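# Pull lettered cube from intact shelf strip, hold aloft

## Task

Remove the lettered cube that sits on the strip that is not broken from the shelf. Until that cube is clear of the shelf, no other strip may be shifted in or out by more than a small amount, or the attempt fails. After that, keep the cube motionless in the gripper, lifted well above the table and in front of the shelf. Nothing may be dropped or knocked off the table.

## Robot and tools

Robot: one six-joint arm with a two-finger parallel gripper. Joints from base outward: waist, shoulder, elbow, wrist pitch, wrist yaw, wrist roll, then the finger gap. Ranges in rad: waist -3.054 to 3.054, shoulder 0 to 3.142, elbow 0 to 2.356, wrist pitch and wrist yaw -1.571 to 1.571, wrist roll -3.142 to 3.142. A loose object may occasionally get a brief shove from outside.

Frames. Scene frame: origin on the table top directly under the arm base, +z up, +y to the left when facing along +x. The base itself may be slightly tilted. Gripper frame: fingers point along its +x, close and open along its y. The reported end_effector_position is the point between the finger pads, about 3 to 4 cm short of the fingertips.

execute_actions(actions): actions is a list of actions run in sequence. Each action is a list of 1 to 15 rows; each row lasts one control step of 1/30 s, and if fewer than 15 rows are given the last one repeats to fill 15 steps (0.5 s per action). A row is 7 numbers, each in [-1, 1]: dx, dy, dz, rx, ry, rz, opening. The first six are an offset of the target gripper pose from the pose measured when that action began (for the first action in a call, the pose in the latest result for this scene), expressed in the gripper's own axes. Every row in an action refers to that same start pose, not to the row before. Scale: 1.0 equals 0.6 m for dx, dy, dz and 180 degrees for the rotation; rx, ry, rz form a single rotation vector. opening is absolute, not an offset: +1 is fully open (0.088 m), empty fingers touch near -0.80, values down to -1 add nothing further. Closing from fully open takes at least about 0.5 s. An empty list just returns the current state and images.

Per step the controller clips the commanded pose to within 70 mm and 16 degrees of the measured pose, then steers the joints by damped inverse kinematics, favouring position over orientation. Large offsets therefore need several actions; after an action the arm only continues to the last clipped pose. Friction may leave the gripper short or slightly tilted, especially at long reach, and tiny moves may not happen; check pose after each move and correct tilt.

move(target, speed, blocking): target is one 7-number row as above, an offset in gripper axes from the pose in this scene's most recent result that shows one, plus an absolute opening (sent at the start). The gripper follows a straight path there, lasting 0.5 to 10 s (cut off at 10 s). speed is the top path speed in m/s, 0.002 to 0.5, default 0.25; rotation is capped at twice that in rad/s. The path does not slow for obstacles, the real gripper lags and may overshoot the speed near full arm extension. Faster contacts and targets set deeper past a contact push harder. blocking=false returns after 0.5 s while motion continues; call wait(0) to check it, and until a result reports it finished, further rows or moves are rejected unless you wait or stop. The result adds a move: line giving the ending (done, off_target, moving, held, fault, etc.), limits applied (paced = the sent pose was clipped; held = a check blocked some steps, after which the arm may go much faster than speed), and the distance left to target.

wait(seconds): 0 to 10; the arm keeps its last command, a running move continues; returns early if the move ends. stop(): brakes a running move (needs room, more when fast); fingers keep moving. zoom_image(camera, region): camera is cam_head_left, cam_head_right or cam_wrist; region [x0, y0, x1, y1] in pixels of that camera's latest image, origin top-left, at most 504 by 504. show_instructions(): shows the scene's reference images. read_manual(section): licence texts only. finished_scene(scene): ends scene number 1 or 2 for good; the goal must already hold and stay held. Replying with no tool call also ends everything.

Results: gripper position (m) and quaternion wxyz, linear and angular velocities (m/s, rad/s) in the scene frame; printed position can be off, more at long reach. Joint positions and velocities in the order above, finger gap last in metres. grip_measured is finger opening on the command scale (may be off about 1 mm, and reads up to about 0.061 narrower while squeezing something hard). To hold an object, command an opening about 0.07 below grip_measured; less margin grips more gently. Parts thinner than about 3 mm get less force. grip_effort_n is the motor's reported effort (negative closes), saturating near 83 N, with offset and noise; n/a at start. Hand target is the pose the controller currently drives toward. A pose unreachable line means the clearance check (which includes any base mount) altered or blocked the command. Images come from cam_head_left, cam_head_right and cam_wrist, each 504x504; calibration (pinhole plus radial distortion, K and T_world_to_cam) is given, may be a few degrees and millimetres off, and changes are listed in results.

Avoid: joint load limits (N m) waist 16.8, shoulder 20.8, elbow 20.8, wrist pitch 5.49, wrist yaw 5.47, wrist roll 5.13, including held weight; hitting one triggers a 10 s stop and skips the rest of the call. Long holding heats motors: MOTOR HOT from 50 °C, OVER-TEMPERATURE FAULT at 95 °C, and possible power loss with the arm going limp. Do not bump or drag the other strips, slam, drop the cube, or knock anything off the table; approach slowly, close gently, lift straight out, then raise the cube high in front of the shelf and keep it still.

Each tool is called after ">>>" by a JSON object that holds its "op" and its "data".

## Session

>>> {"op": "execute_actions", "data": {"actions": []}}

Scene clock: 0.00 s.
end_effector_position=(-0.0082, +0.4419, +0.2991) grip_measured=-0.778 grip_effort_n=n/a end_effector_quat_wxyz=(-0.347, +0.744, +0.440, -0.364) end_effector_velocity=(+0.002, -0.002, +0.000) end_effector_angular_velocity=(-0.009, +0.002, -0.011)
Joint positions: [ 1.737  1.557  0.897  0.375  0.539 -1.952  0.001]
Joint velocities: [-0.002 -0.007  0.002 -0.022  0.007  0.007 -0.   ]
Heat: hottest shoulder 29 °C (+0.0 °C/min).
Hand target: -0.008, +0.442, +0.299; -0.347, +0.744, +0.440, -0.364
camera_calibration (this result's frames):
cam_wrist: T_world_to_cam=[[-0.397983, 0.369044, 0.839891, -0.409402], [0.696844, -0.473845, 0.538405, 0.0884424], [0.596673, 0.799548, -0.0685841, -0.251839], [0, 0, 0, 1]] pos_world=[-0.0743002, 0.394353, 0.278963]

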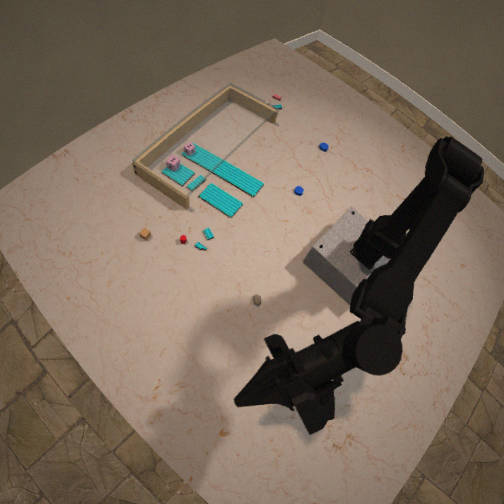

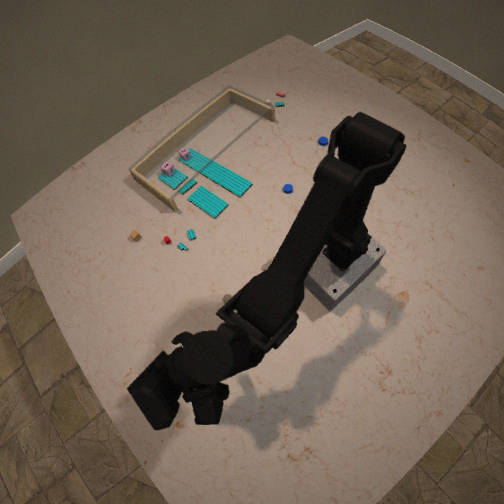

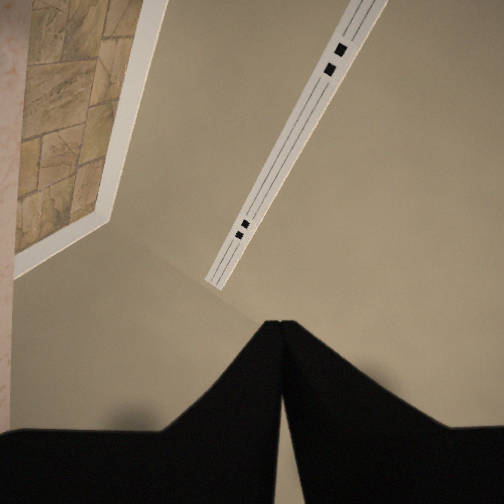

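>>> {"op": "zoom_image", "data": {"camera": "cam_head_left", "region": [150, 125, 280, 230]}}

>>> {"op": "zoom_image", "data": {"camera": "cam_head_right", "region": [140, 125, 270, 230]}}

>>> {"op": "zoom_image", "data": {"camera": "cam_head_left", "region": [120, 70, 360, 270]}}

Region (150, 125, 280, 230) of cam_head_left's 504x504 image, scaled by 3.877, with more detail than that image has; it fills the top 407 rows of this view, and the rest is white.

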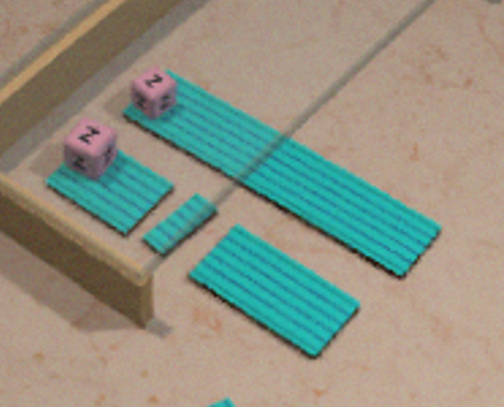

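Region (140, 125, 270, 230) of cam_head_right's 504x504 image, scaled by 3.877, with more detail than that image has; it fills the top 407 rows of this view, and the rest is white.

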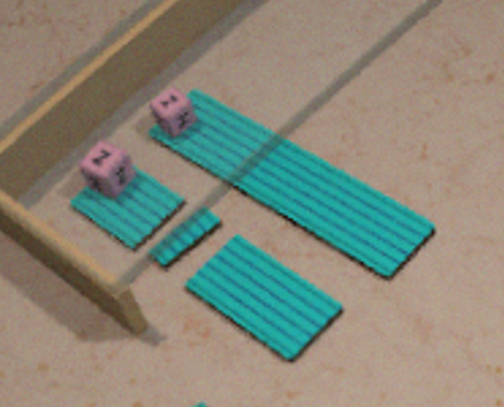

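Region (120, 70, 360, 270) of cam_head_left's 504x504 image, scaled by 2.100, with more detail than that image has.

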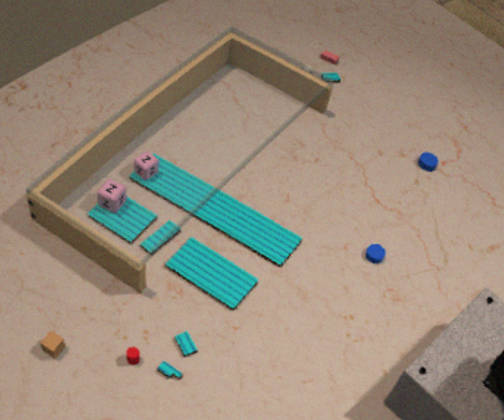

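>>> {"op": "zoom_image", "data": {"camera": "cam_head_left", "region": [225, 165, 275, 210]}}

>>> {"op": "zoom_image", "data": {"camera": "cam_head_left", "region": [170, 130, 220, 175]}}

>>> {"op": "zoom_image", "data": {"camera": "cam_head_right", "region": [215, 165, 265, 210]}}

>>> {"op": "zoom_image", "data": {"camera": "cam_head_right", "region": [165, 135, 215, 180]}}

Region (225, 165, 275, 210) of cam_head_left's 504x504 image, scaled by 10.080, with more detail than that image has; it fills the top 454 rows of this view, and the rest is white.

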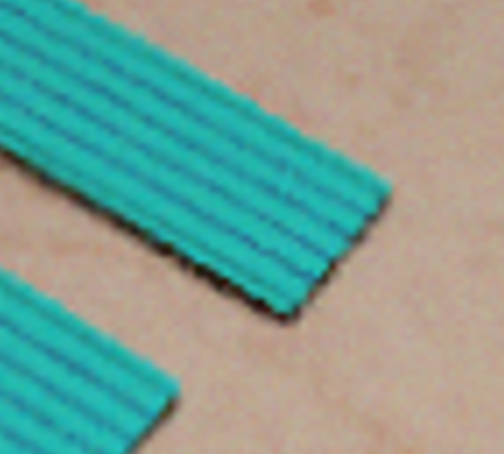

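Region (170, 130, 220, 175) of cam_head_left's 504x504 image, scaled by 10.080, with more detail than that image has; it fills the top 454 rows of this view, and the rest is white.

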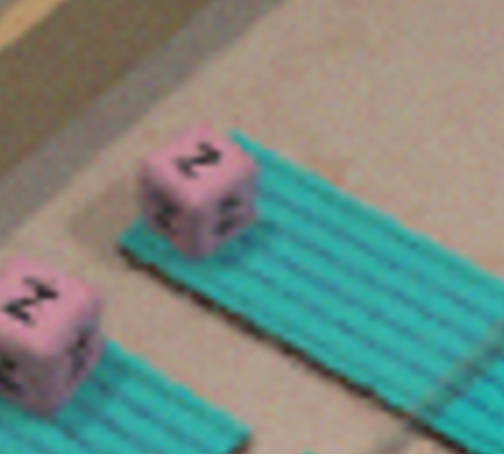

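Region (215, 165, 265, 210) of cam_head_right's 504x504 image, scaled by 10.080, with more detail than that image has; it fills the top 454 rows of this view, and the rest is white.

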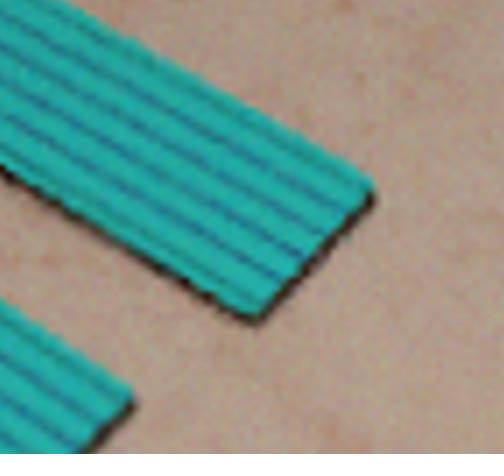

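Region (165, 135, 215, 180) of cam_head_right's 504x504 image, scaled by 10.080, with more detail than that image has; it fills the top 454 rows of this view, and the rest is white.

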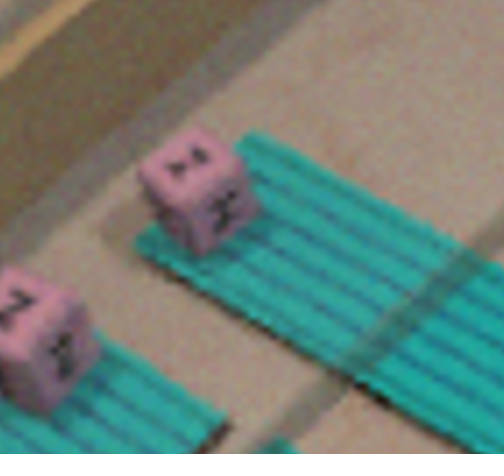

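>>> {"op": "move", "data": {"target": [-0.3364, 0.7526, -0.5428, 0.7626, 0.5150, 0.3068, 0.85], "speed": 0.45}}

Scene clock: 110.03 s.
end_effector_position=(+0.3756, +0.0273, +0.1342) grip_measured=+0.848 grip_effort_n=12.8 end_effector_quat_wxyz=(+0.722, -0.092, +0.681, +0.079) end_effector_velocity=(+0.001, -0.003, -0.000) end_effector_angular_velocity=(+0.005, +0.027, -0.004)
Joint positions: [ 0.054  1.986  1.41  -0.939  0.017 -0.164  0.081]
Joint velocities: [-0.012  0.022  0.032 -0.037 -0.007 -0.007  0.   ]
Heat: hottest shoulder 34 °C (+1.0 °C/min).
Hand target: +0.377, +0.027, +0.130; +0.718, -0.088, +0.686, +0.079
Off the commanded pose: 0.005 m, 1 deg.
move: done
camera_calibration (this result's frames):
cam_wrist: T_world_to_cam=[[0.234253, -0.9718, 0.0270246, -0.0568616], [-0.940232, -0.219401, 0.260434, 0.358548], [-0.247161, -0.0864169, -0.965113, 0.300752], [0, 0, 0, 1]] pos_world=[0.424773, 0.0493979, 0.198418]

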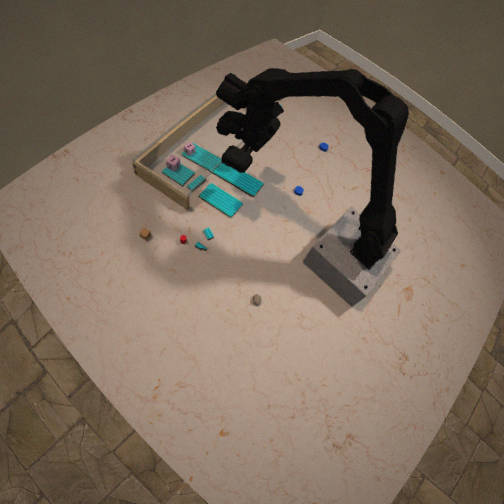

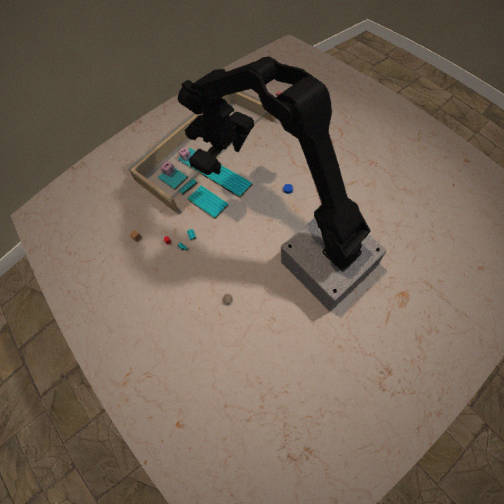

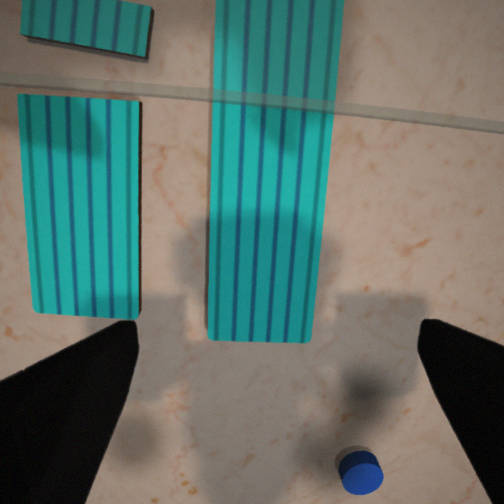

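>>> {"op": "zoom_image", "data": {"camera": "cam_wrist", "region": [180, 280, 440, 504]}}

>>> {"op": "zoom_image", "data": {"camera": "cam_wrist", "region": [120, 0, 400, 200]}}

Region (180, 280, 440, 504) of cam_wrist's 504x504 image, scaled by 1.938, with more detail than that image has; it fills the top 434 rows of this view, and the rest is white.

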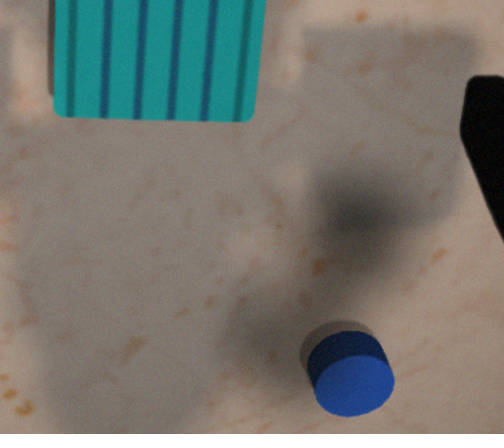

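Region (120, 0, 400, 200) of cam_wrist's 504x504 image, scaled by 1.800, with more detail than that image has; it fills the top 360 rows of this view, and the rest is white.

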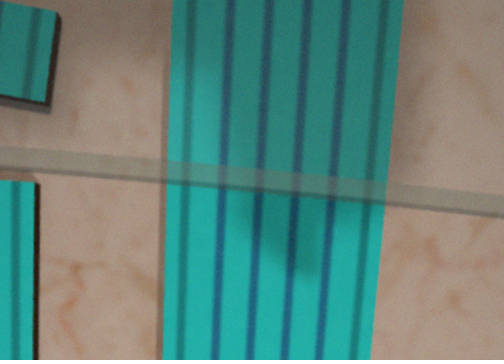

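>>> {"op": "move", "data": {"target": [0.1654, 0.0012, -0.0029, 0.0167, 0.0179, 0.0076, 0.85], "speed": 0.1}}

Scene clock: 162.50 s.
end_effector_position=(+0.3852, +0.0269, +0.0438) grip_measured=+0.848 grip_effort_n=12.8 end_effector_quat_wxyz=(+0.712, -0.070, +0.695, +0.068) end_effector_velocity=(+0.003, +0.003, -0.003) end_effector_angular_velocity=(+0.023, -0.011, +0.005)
Joint positions: [ 0.046  2.2    1.346 -0.697  0.005 -0.125  0.081]
Joint velocities: [-0.002  0.007 -0.002  0.022 -0.022 -0.007 -0.   ]
Heat: hottest shoulder 34 °C (+0.0 °C/min).
Hand target: +0.380, +0.026, +0.035; +0.704, -0.067, +0.704, +0.068
Off the commanded pose: 0.010 m, 1 deg.
move: off_target
camera_calibration (this result's frames):
cam_wrist: T_world_to_cam=[[0.188908, -0.981958, 0.00844737, -0.0385513], [-0.939618, -0.17825, 0.292139, 0.388288], [-0.285363, -0.0631247, -0.956339, 0.22958], [0, 0, 0, 1]] pos_world=[0.437639, 0.0458485, 0.106448]

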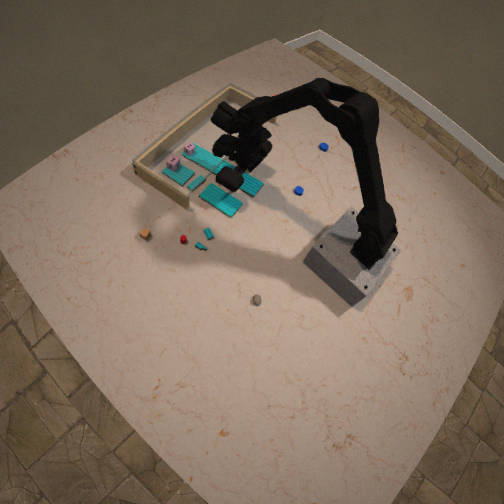

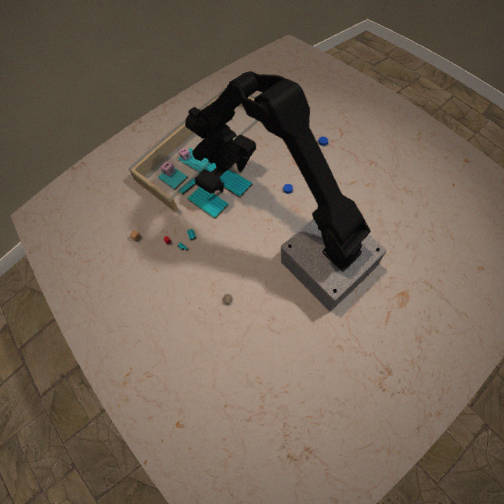

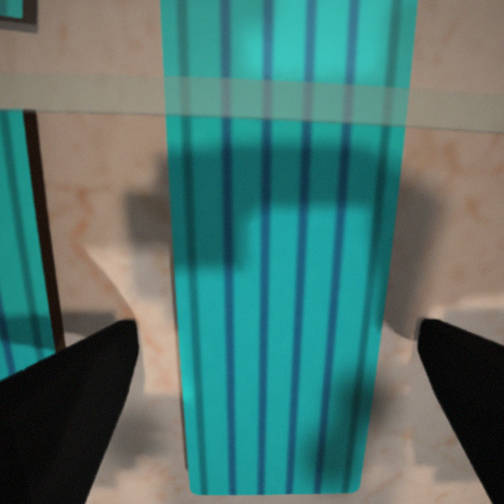

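>>> {"op": "zoom_image", "data": {"camera": "cam_wrist", "region": [110, 260, 450, 400]}}

Region (110, 260, 450, 400) of cam_wrist's 504x504 image, scaled by 1.482, with more detail than that image has; it fills the top 208 rows of this view, and the rest is white.

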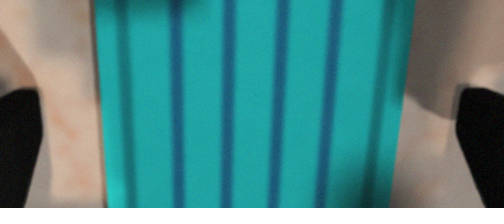

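>>> {"op": "execute_actions", "data": {"actions": [[[0,0,0,0,0,0,0.72],[0,0,0,0,0,0,0.60],[0,0,0,0,0,0,0.50],[0,0,0,0,0,0,0.44],[0,0,0,0,0,0,0.40],[0,0,0,0,0,0,0.375],[0,0,0,0,0,0,0.355],[0,0,0,0,0,0,0.335],[0,0,0,0,0,0,0.315],[0,0,0,0,0,0,0.295],[0,0,0,0,0,0,0.275],[0,0,0,0,0,0,0.255],[0,0,0,0,0,0,0.235],[0,0,0,0,0,0,0.22],[0,0,0,0,0,0,0.21]]]}}

>>> {"op": "execute_actions", "data": {"actions": []}}

Scene clock: 174.20 s.
end_effector_position=(+0.3852, +0.0269, +0.0434) grip_measured=+0.279 grip_effort_n=-71.4 end_effector_quat_wxyz=(+0.712, -0.070, +0.695, +0.068) end_effector_velocity=(-0.005, -0.000, +0.000) end_effector_angular_velocity=(+0.006, +0.022, +0.005)
Joint positions: [ 0.046  2.201  1.346 -0.696  0.005 -0.124  0.053]
Joint velocities: [-0.002 -0.002 -0.002 -0.022 -0.007 -0.007 -0.023]
Heat: hottest shoulder 35 °C (+1.0 °C/min).
Hand target: +0.385, +0.027, +0.044; +0.712, -0.070, +0.695, +0.068
Off the commanded pose: 0.000 m, 0 deg.
camera_calibration (this result's frames):
cam_wrist: T_world_to_cam=[[0.188538, -0.98203, 0.00839324, -0.0383995], [-0.939575, -0.177887, 0.292499, 0.388364], [-0.28575, -0.0630332, -0.956229, 0.229324], [0, 0, 0, 1]] pos_world=[0.437666, 0.0458303, 0.106012]

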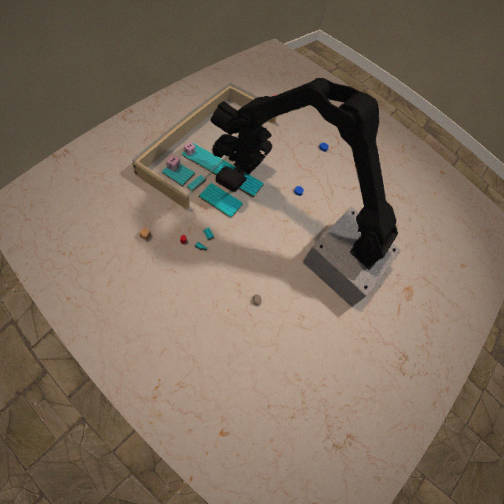

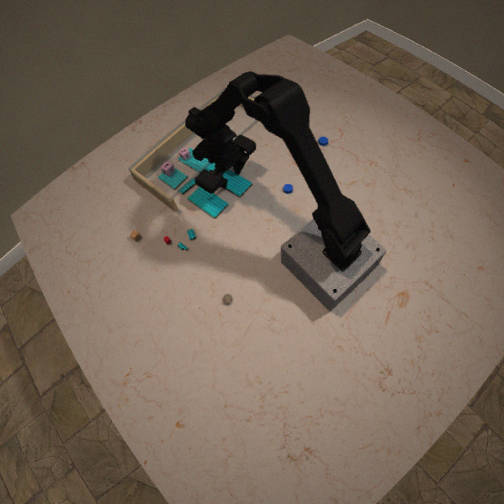

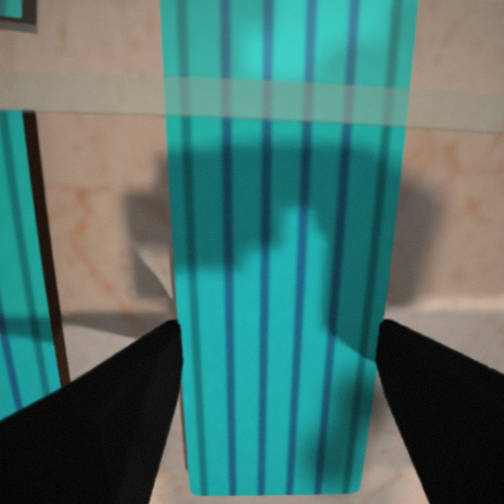

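Scene clock: 174.20 s.
end_effector_position=(+0.3852, +0.0269, +0.0434) grip_measured=+0.279 grip_effort_n=-71.4 end_effector_quat_wxyz=(+0.712, -0.070, +0.695, +0.068) end_effector_velocity=(-0.005, -0.000, +0.000) end_effector_angular_velocity=(+0.006, +0.022, +0.005)
Joint positions: [ 0.046  2.201  1.346 -0.696  0.005 -0.124  0.053]
Joint velocities: [-0.002 -0.002 -0.002 -0.022 -0.007 -0.007 -0.023]
Heat: hottest shoulder 35 °C (+1.0 °C/min).
Hand target: +0.385, +0.027, +0.044; +0.712, -0.070, +0.695, +0.068
Off the commanded pose: 0.000 m, 0 deg.
camera_calibration (this result's frames):
cam_wrist: T_world_to_cam=[[0.188538, -0.98203, 0.00839324, -0.0383995], [-0.939575, -0.177887, 0.292499, 0.388364], [-0.28575, -0.0630332, -0.956229, 0.229324], [0, 0, 0, 1]] pos_world=[0.437666, 0.0458303, 0.106012]

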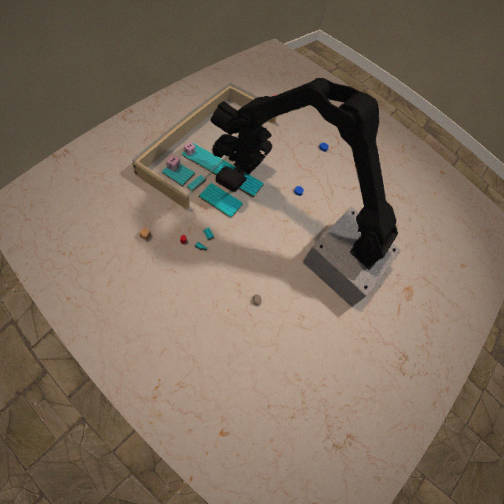

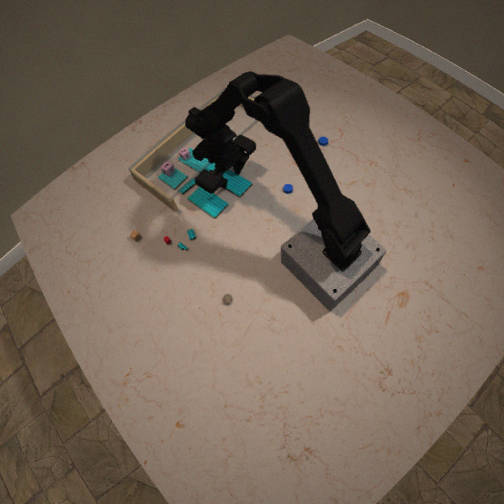

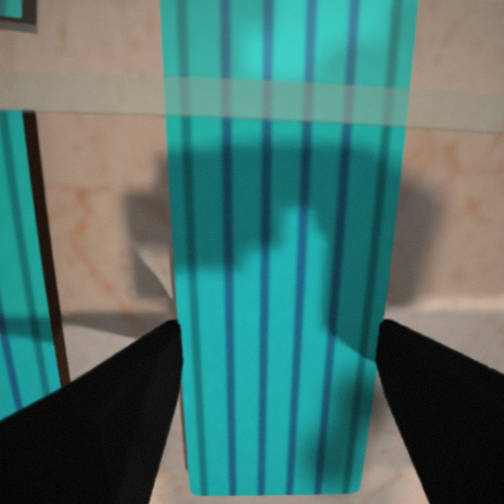

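>>> {"op": "move", "data": {"target": [-0.0056, 0, -0.2948, 0, 0, 0, 0.21], "speed": 0.08}}

Scene clock: 183.27 s.
end_effector_position=(+0.2141, -0.0076, +0.0412) grip_measured=+0.260 grip_effort_n=-83.5 end_effector_quat_wxyz=(+0.711, -0.071, +0.696, +0.067) end_effector_velocity=(-0.003, +0.002, +0.002) end_effector_angular_velocity=(+0.022, -0.003, +0.000)
Joint positions: [-0.059  1.689  0.56  -0.424  0.005 -0.228  0.052]
Joint velocities: [-0.007 -0.022 -0.012 -0.007 -0.022 -0.007 -0.   ]
Heat: hottest shoulder 36 °C (+2.0 °C/min).
Hand target: +0.212, -0.008, +0.042; +0.712, -0.070, +0.695, +0.068
Off the commanded pose: 0.003 m, 0 deg.
move: done
camera_calibration (this result's frames):
cam_wrist: T_world_to_cam=[[0.188533, -0.982016, 0.0099749, -0.0401122], [-0.938992, -0.177279, 0.294732, 0.22196], [-0.287663, -0.0649331, -0.955528, 0.176553], [0, 0, 0, 1]] pos_world=[0.266769, 0.0114223, 0.103683]

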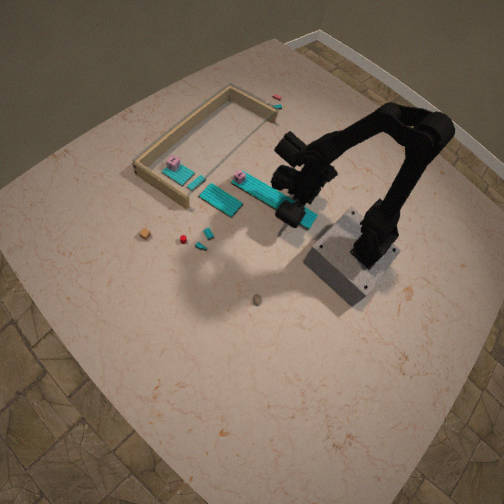

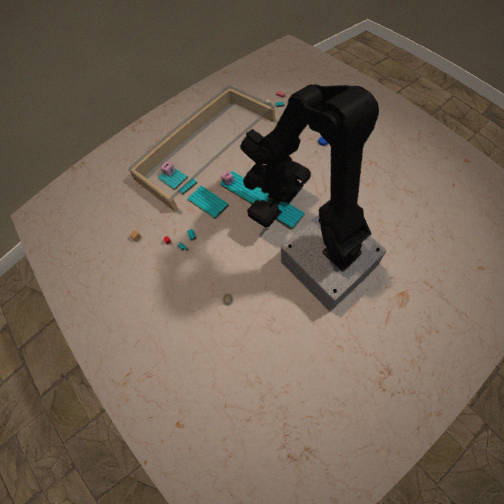

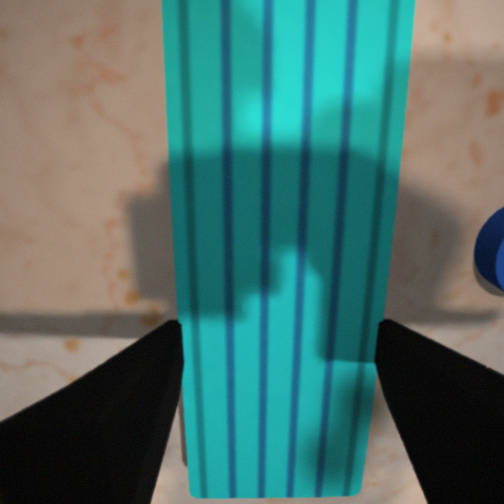

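>>> {"op": "zoom_image", "data": {"camera": "cam_head_left", "region": [200, 145, 280, 215]}}

>>> {"op": "zoom_image", "data": {"camera": "cam_head_right", "region": [185, 145, 265, 215]}}

Region (200, 145, 280, 215) of cam_head_left's 504x504 image, scaled by 6.300, with more detail than that image has; it fills the top 441 rows of this view, and the rest is white.

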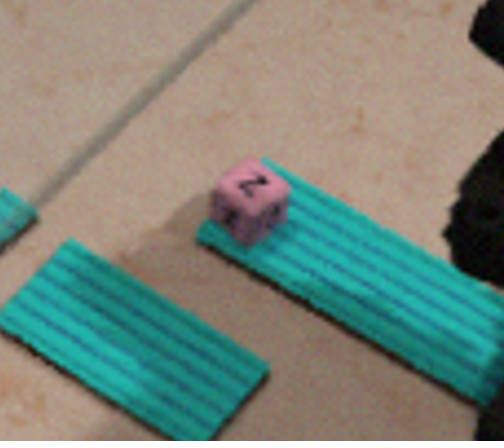

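Region (185, 145, 265, 215) of cam_head_right's 504x504 image, scaled by 6.300, with more detail than that image has; it fills the top 441 rows of this view, and the rest is white.

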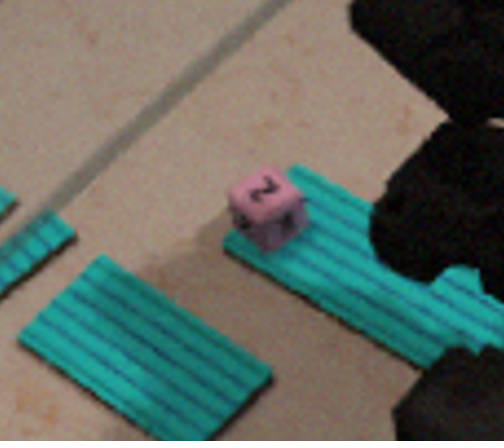

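>>> {"op": "execute_actions", "data": {"actions": [[[0,0,0,0,0,0,0.3],[0,0,0,0,0,0,0.38],[0,0,0,0,0,0,0.48],[0,0,0,0,0,0,0.58],[0,0,0,0,0,0,0.6],[-0.003,0,0,0,0,0,0.6],[-0.007,0,0,0,0,0,0.6],[-0.012,0,0,0,0,0,0.6],[-0.018,0,0,0,0,0,0.6],[-0.024,0,0,0,0,0,0.6],[-0.030,0,0,0,0,0,0.6],[-0.036,0,0,0,0,0,0.6],[-0.042,0,0,0,0,0,0.6],[-0.047,0,0,0,0,0,0.6],[-0.05,0,0,0,0,0,0.6]]]}}

Scene clock: 199.17 s.
end_effector_position=(+0.2102, -0.0077, +0.0585) grip_measured=+0.588 grip_effort_n=13.7 end_effector_quat_wxyz=(+0.707, -0.070, +0.700, +0.068) end_effector_velocity=(+0.024, -0.004, +0.091) end_effector_angular_velocity=(-0.011, -0.105, -0.000)
Joint positions: [-0.059  1.617  0.583 -0.531  0.005 -0.229  0.068]
Joint velocities: [-0.007 -0.33   0.164 -0.388  0.007 -0.007  0.004]
Heat: hottest shoulder 35 °C (+1.0 °C/min).
Hand target: +0.213, -0.007, +0.070; +0.712, -0.071, +0.696, +0.067
Off the commanded pose: 0.013 m, 1 deg.
camera_calibration (this result's frames):
cam_wrist: T_world_to_cam=[[0.188299, -0.982085, 0.00719678, -0.0394041], [-0.93527, -0.177077, 0.306452, 0.211686], [-0.299688, -0.0644356, -0.951859, 0.194228], [0, 0, 0, 1]] pos_world=[0.263611, 0.0113018, 0.12029]

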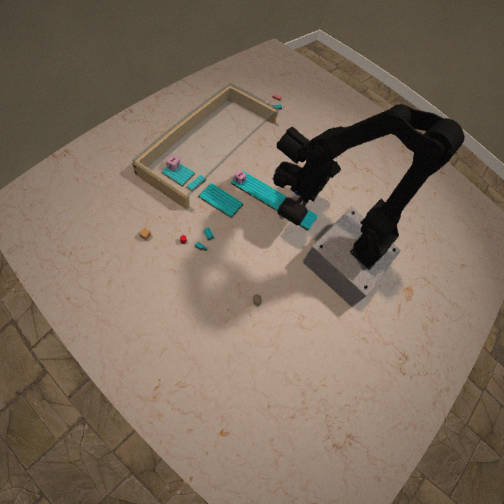

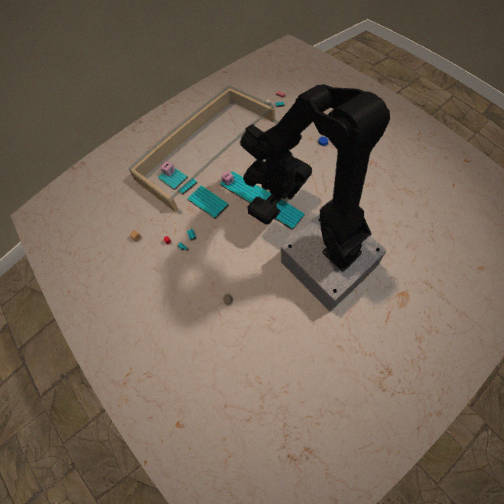

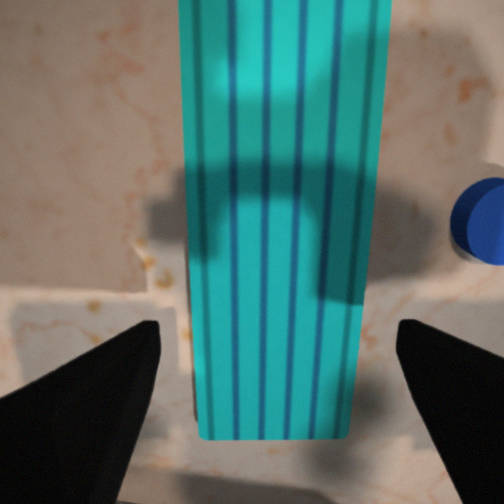

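>>> {"op": "move", "data": {"target": [-0.0497, 0.0114, 0.2998, 0, 0.0032, 0.0012, 0.6], "speed": 0.22}}

Scene clock: 210.03 s.
end_effector_position=(+0.3840, +0.0333, +0.0954) grip_measured=+0.598 grip_effort_n=13.7 end_effector_quat_wxyz=(+0.708, -0.070, +0.700, +0.068) end_effector_velocity=(+0.003, +0.000, +0.002) end_effector_angular_velocity=(+0.007, +0.008, -0.010)
Joint positions: [ 0.063  2.109  1.432 -0.886  0.005 -0.107  0.068]
Joint velocities: [-0.002  0.012  0.027 -0.022 -0.007  0.007 -0.   ]
Heat: hottest shoulder 34 °C (+0.0 °C/min).
Hand target: +0.385, +0.035, +0.091; +0.703, -0.070, +0.704, +0.068
Off the commanded pose: 0.006 m, 1 deg.
move: done
camera_calibration (this result's frames):
cam_wrist: T_world_to_cam=[[0.189032, -0.981947, 0.00684019, -0.0323354], [-0.935892, -0.178049, 0.303981, 0.37067], [-0.297275, -0.0638638, -0.952654, 0.283224], [0, 0, 0, 1]] pos_world=[0.437215, 0.0523334, 0.157359]

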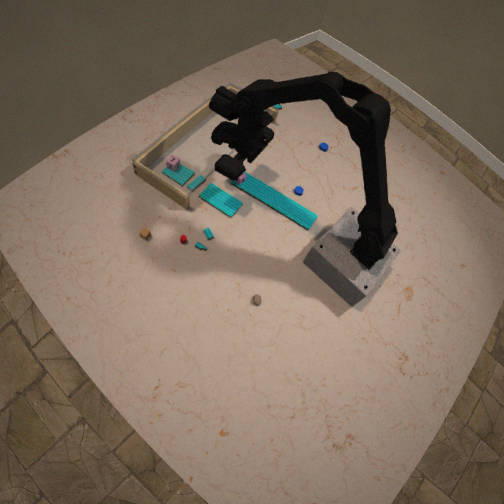

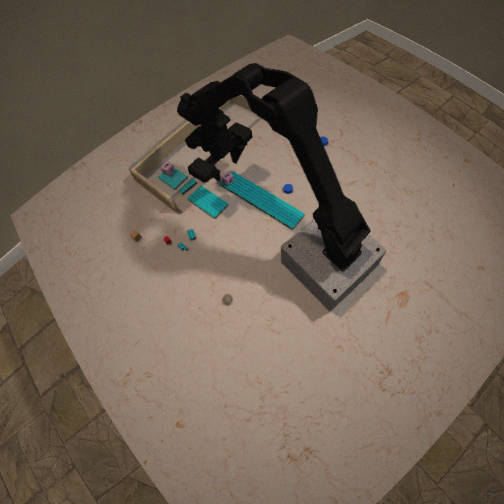

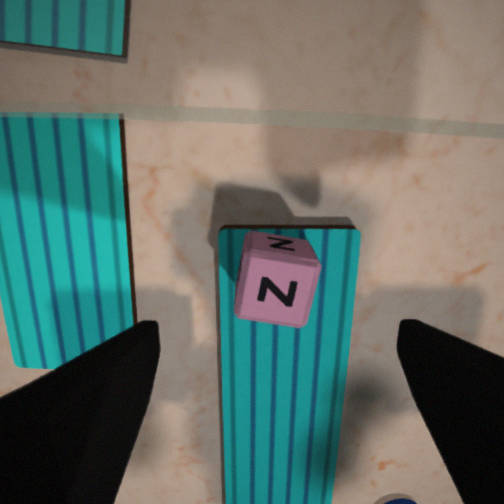

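>>> {"op": "zoom_image", "data": {"camera": "cam_wrist", "region": [205, 210, 375, 345]}}

Region (205, 210, 375, 345) of cam_wrist's 504x504 image, scaled by 2.965, with more detail than that image has; it fills the top 400 rows of this view, and the rest is white.

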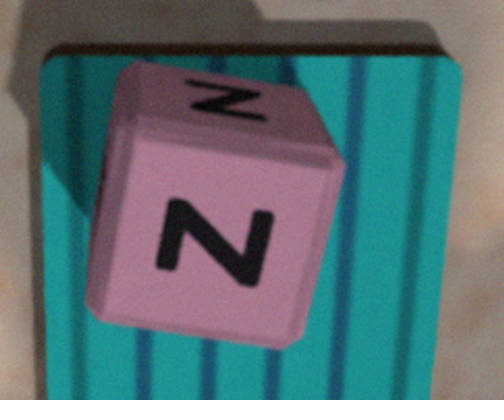

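>>> {"op": "move", "data": {"target": [0.0873, 0, -0.0036, 0.0552, 0.0036, 0.0009, 0.3], "speed": 0.09}}

Scene clock: 240.10 s.
end_effector_position=(+0.3884, +0.0335, +0.0525) grip_measured=+0.302 grip_effort_n=-12.3 end_effector_quat_wxyz=(+0.716, -0.010, +0.697, +0.010) end_effector_velocity=(-0.000, +0.000, +0.001) end_effector_angular_velocity=(+0.007, +0.003, +0.005)
Joint positions: [ 0.062  2.192  1.374 -0.73   0.005  0.059  0.054]
Joint velocities: [-0.002 -0.002  0.002 -0.007 -0.007 -0.007  0.   ]
Heat: hottest shoulder 35 °C (-1.0 °C/min).
Hand target: +0.383, +0.032, +0.043; +0.707, -0.008, +0.707, +0.008
Off the commanded pose: 0.011 m, 2 deg.
move: off_target
camera_calibration (this result's frames):
cam_wrist: T_world_to_cam=[[0.022624, -0.999736, 0.00390964, 0.0326875], [-0.957012, -0.0205257, 0.289322, 0.391616], [-0.289165, -0.0102872, -0.957224, 0.238988], [0, 0, 0, 1]] pos_world=[0.443149, 0.0431755, 0.115334]

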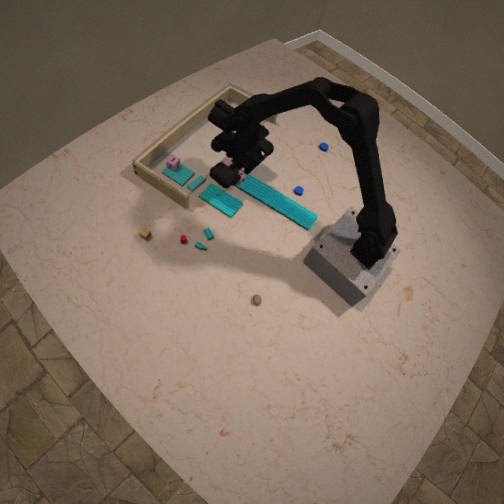

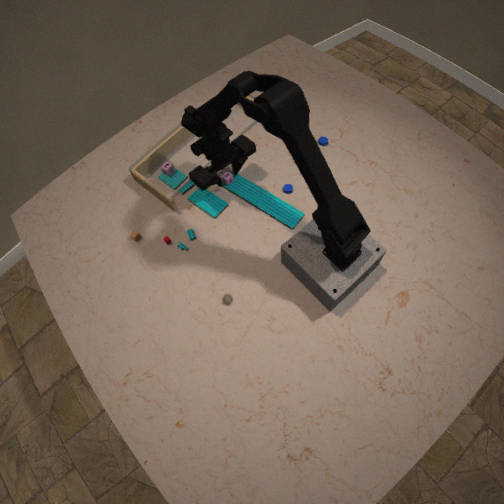

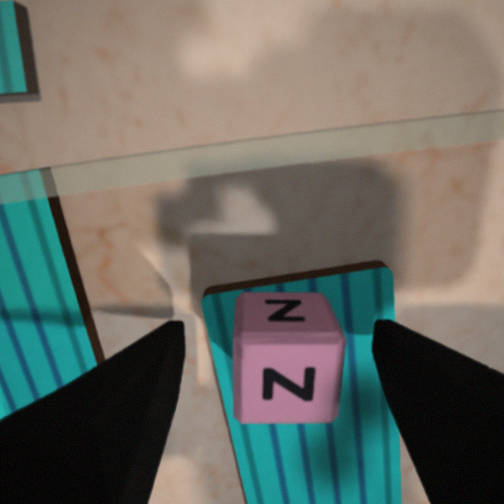

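>>> {"op": "execute_actions", "data": {"actions": [[[0,0,0,0,0,0,0.18],[0,0,0,0,0,0,0.06],[0,0,0,0,0,0,-0.05],[0,0,0,0,0,0,-0.13],[0,0,0,0,0,0,-0.18],[0,0,0,0,0,0,-0.21],[0,0,0,0,0,0,-0.235],[0,0,0,0,0,0,-0.26],[0,0,0,0,0,0,-0.285],[0,0,0,0,0,0,-0.31],[0,0,0,0,0,0,-0.335],[0,0,0,0,0,0,-0.36],[0,0,0,0,0,0,-0.385],[0,0,0,0,0,0,-0.41],[0,0,0,0,0,0,-0.43]]]}}

Scene clock: 246.53 s.
end_effector_position=(+0.3886, +0.0335, +0.0522) grip_measured=-0.304 grip_effort_n=-83.5 end_effector_quat_wxyz=(+0.717, -0.010, +0.697, +0.009) end_effector_velocity=(-0.004, -0.002, +0.002) end_effector_angular_velocity=(-0.009, +0.016, +0.019)
Joint positions: [ 0.062  2.193  1.374 -0.729  0.005  0.06   0.024]
Joint velocities: [-0.002 -0.007 -0.002 -0.022  0.007 -0.022 -0.   ]
Heat: hottest shoulder 35 °C (-1.0 °C/min).
Hand target: +0.388, +0.034, +0.052; +0.716, -0.010, +0.697, +0.010
Off the commanded pose: 0.000 m, 0 deg.
camera_calibration (this result's frames):
cam_wrist: T_world_to_cam=[[0.021478, -0.999762, 0.00385367, 0.0331475], [-0.957145, -0.0194486, 0.288956, 0.391867], [-0.288812, -0.00989471, -0.957335, 0.23862], [0, 0, 0, 1]] pos_world=[0.443278, 0.043122, 0.115079]

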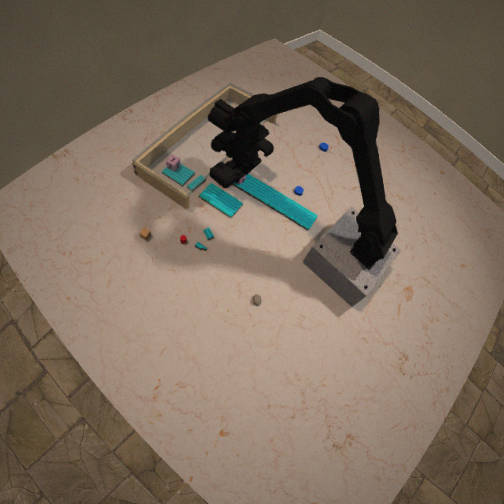

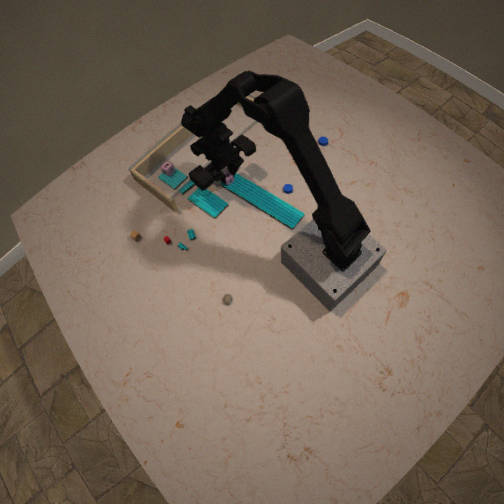

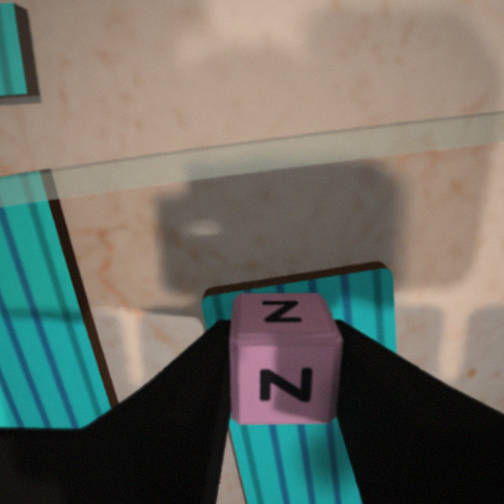

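>>> {"op": "move", "data": {"target": [-0.2308, -0.0034, -0.0379, 0, 0, 0, -0.385], "speed": 0.17}}

Scene clock: 252.40 s.
end_effector_position=(+0.3597, +0.0307, +0.1845) grip_measured=-0.304 grip_effort_n=-83.5 end_effector_quat_wxyz=(+0.712, -0.010, +0.702, +0.009) end_effector_velocity=(-0.004, -0.000, +0.001) end_effector_angular_velocity=(+0.006, +0.018, +0.005)
Joint positions: [ 0.062  1.92   1.524 -1.166  0.005  0.06   0.024]
Joint velocities: [-0.002 -0.002  0.002 -0.022 -0.007 -0.007  0.   ]
Heat: hottest shoulder 36 °C (+1.0 °C/min).
Hand target: +0.361, +0.032, +0.190; +0.717, -0.010, +0.697, +0.009
Off the commanded pose: 0.006 m, 1 deg.
move: done
camera_calibration (this result's frames):
cam_wrist: T_world_to_cam=[[0.0215656, -0.999756, 0.00476299, 0.0302402], [-0.953102, -0.0191202, 0.302046, 0.322073], [-0.301881, -0.0110534, -0.953282, 0.360861], [0, 0, 0, 1]] pos_world=[0.415253, 0.0403796, 0.246577]

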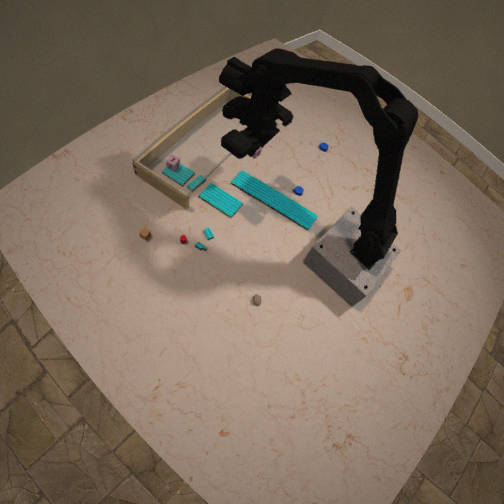

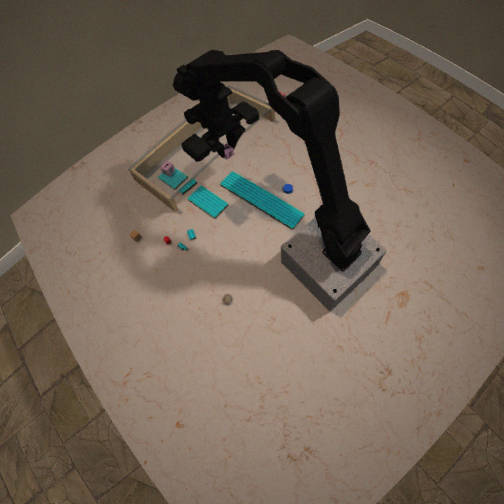

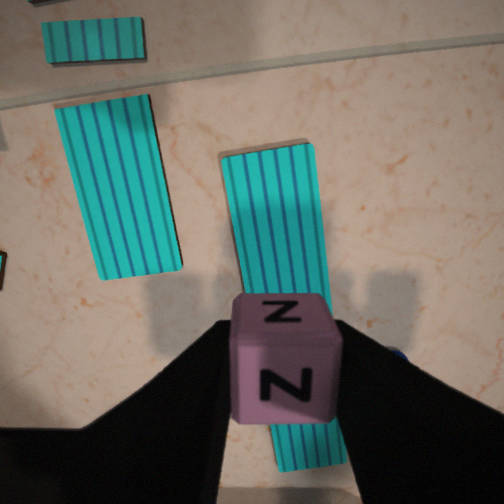

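The cube is held well above the roof height and in front of the mouth. I'll check once more that it is steady before finishing.

>>> {"op": "execute_actions", "data": {"actions": []}}

Scene clock: 253.97 s.
end_effector_position=(+0.3596, +0.0307, +0.1847) grip_measured=-0.304 grip_effort_n=-83.5 end_effector_quat_wxyz=(+0.712, -0.010, +0.703, +0.009) end_effector_velocity=(-0.001, +0.001, +0.003) end_effector_angular_velocity=(+0.022, -0.001, -0.014)
Joint positions: [ 0.062  1.92   1.525 -1.168  0.005  0.06   0.024]
Joint velocities: [-0.007 -0.007  0.002 -0.007 -0.022  0.007 -0.   ]
Heat: hottest shoulder 37 °C (+2.0 °C/min).
Hand target: +0.361, +0.032, +0.190; +0.717, -0.010, +0.697, +0.009
Off the commanded pose: 0.006 m, 1 deg.
camera_calibration (this result's frames):
cam_wrist: T_world_to_cam=[[0.0215708, -0.999756, 0.00481347, 0.0302186], [-0.952872, -0.0191015, 0.302771, 0.321668], [-0.302605, -0.0111176, -0.953051, 0.361219], [0, 0, 0, 1]] pos_world=[0.415163, 0.0403714, 0.246723]

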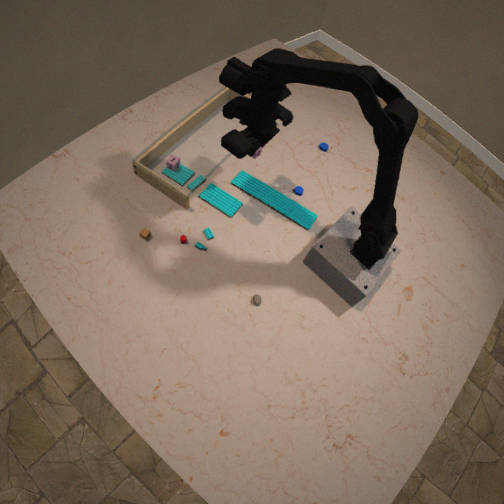

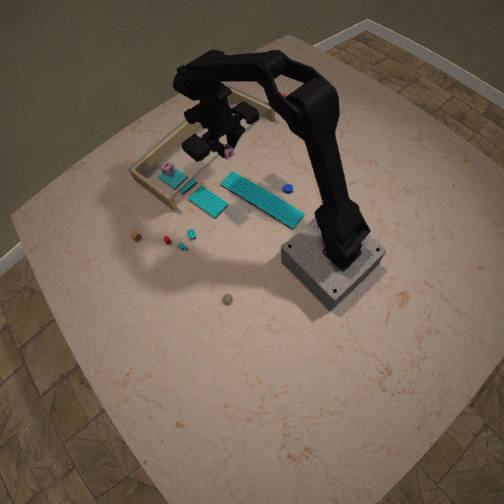

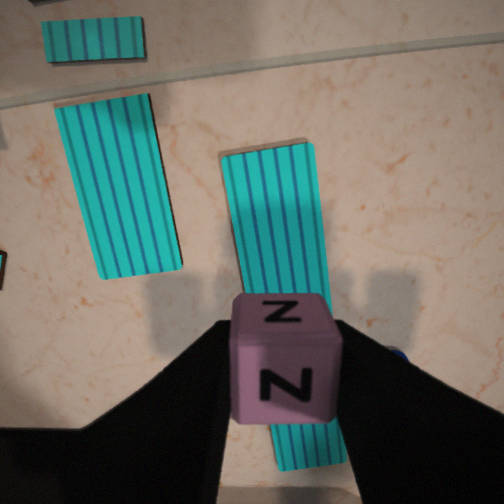

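>>> {"op": "finished_scene", "data": {"scene": 2}}

The scene is finished: the task was done.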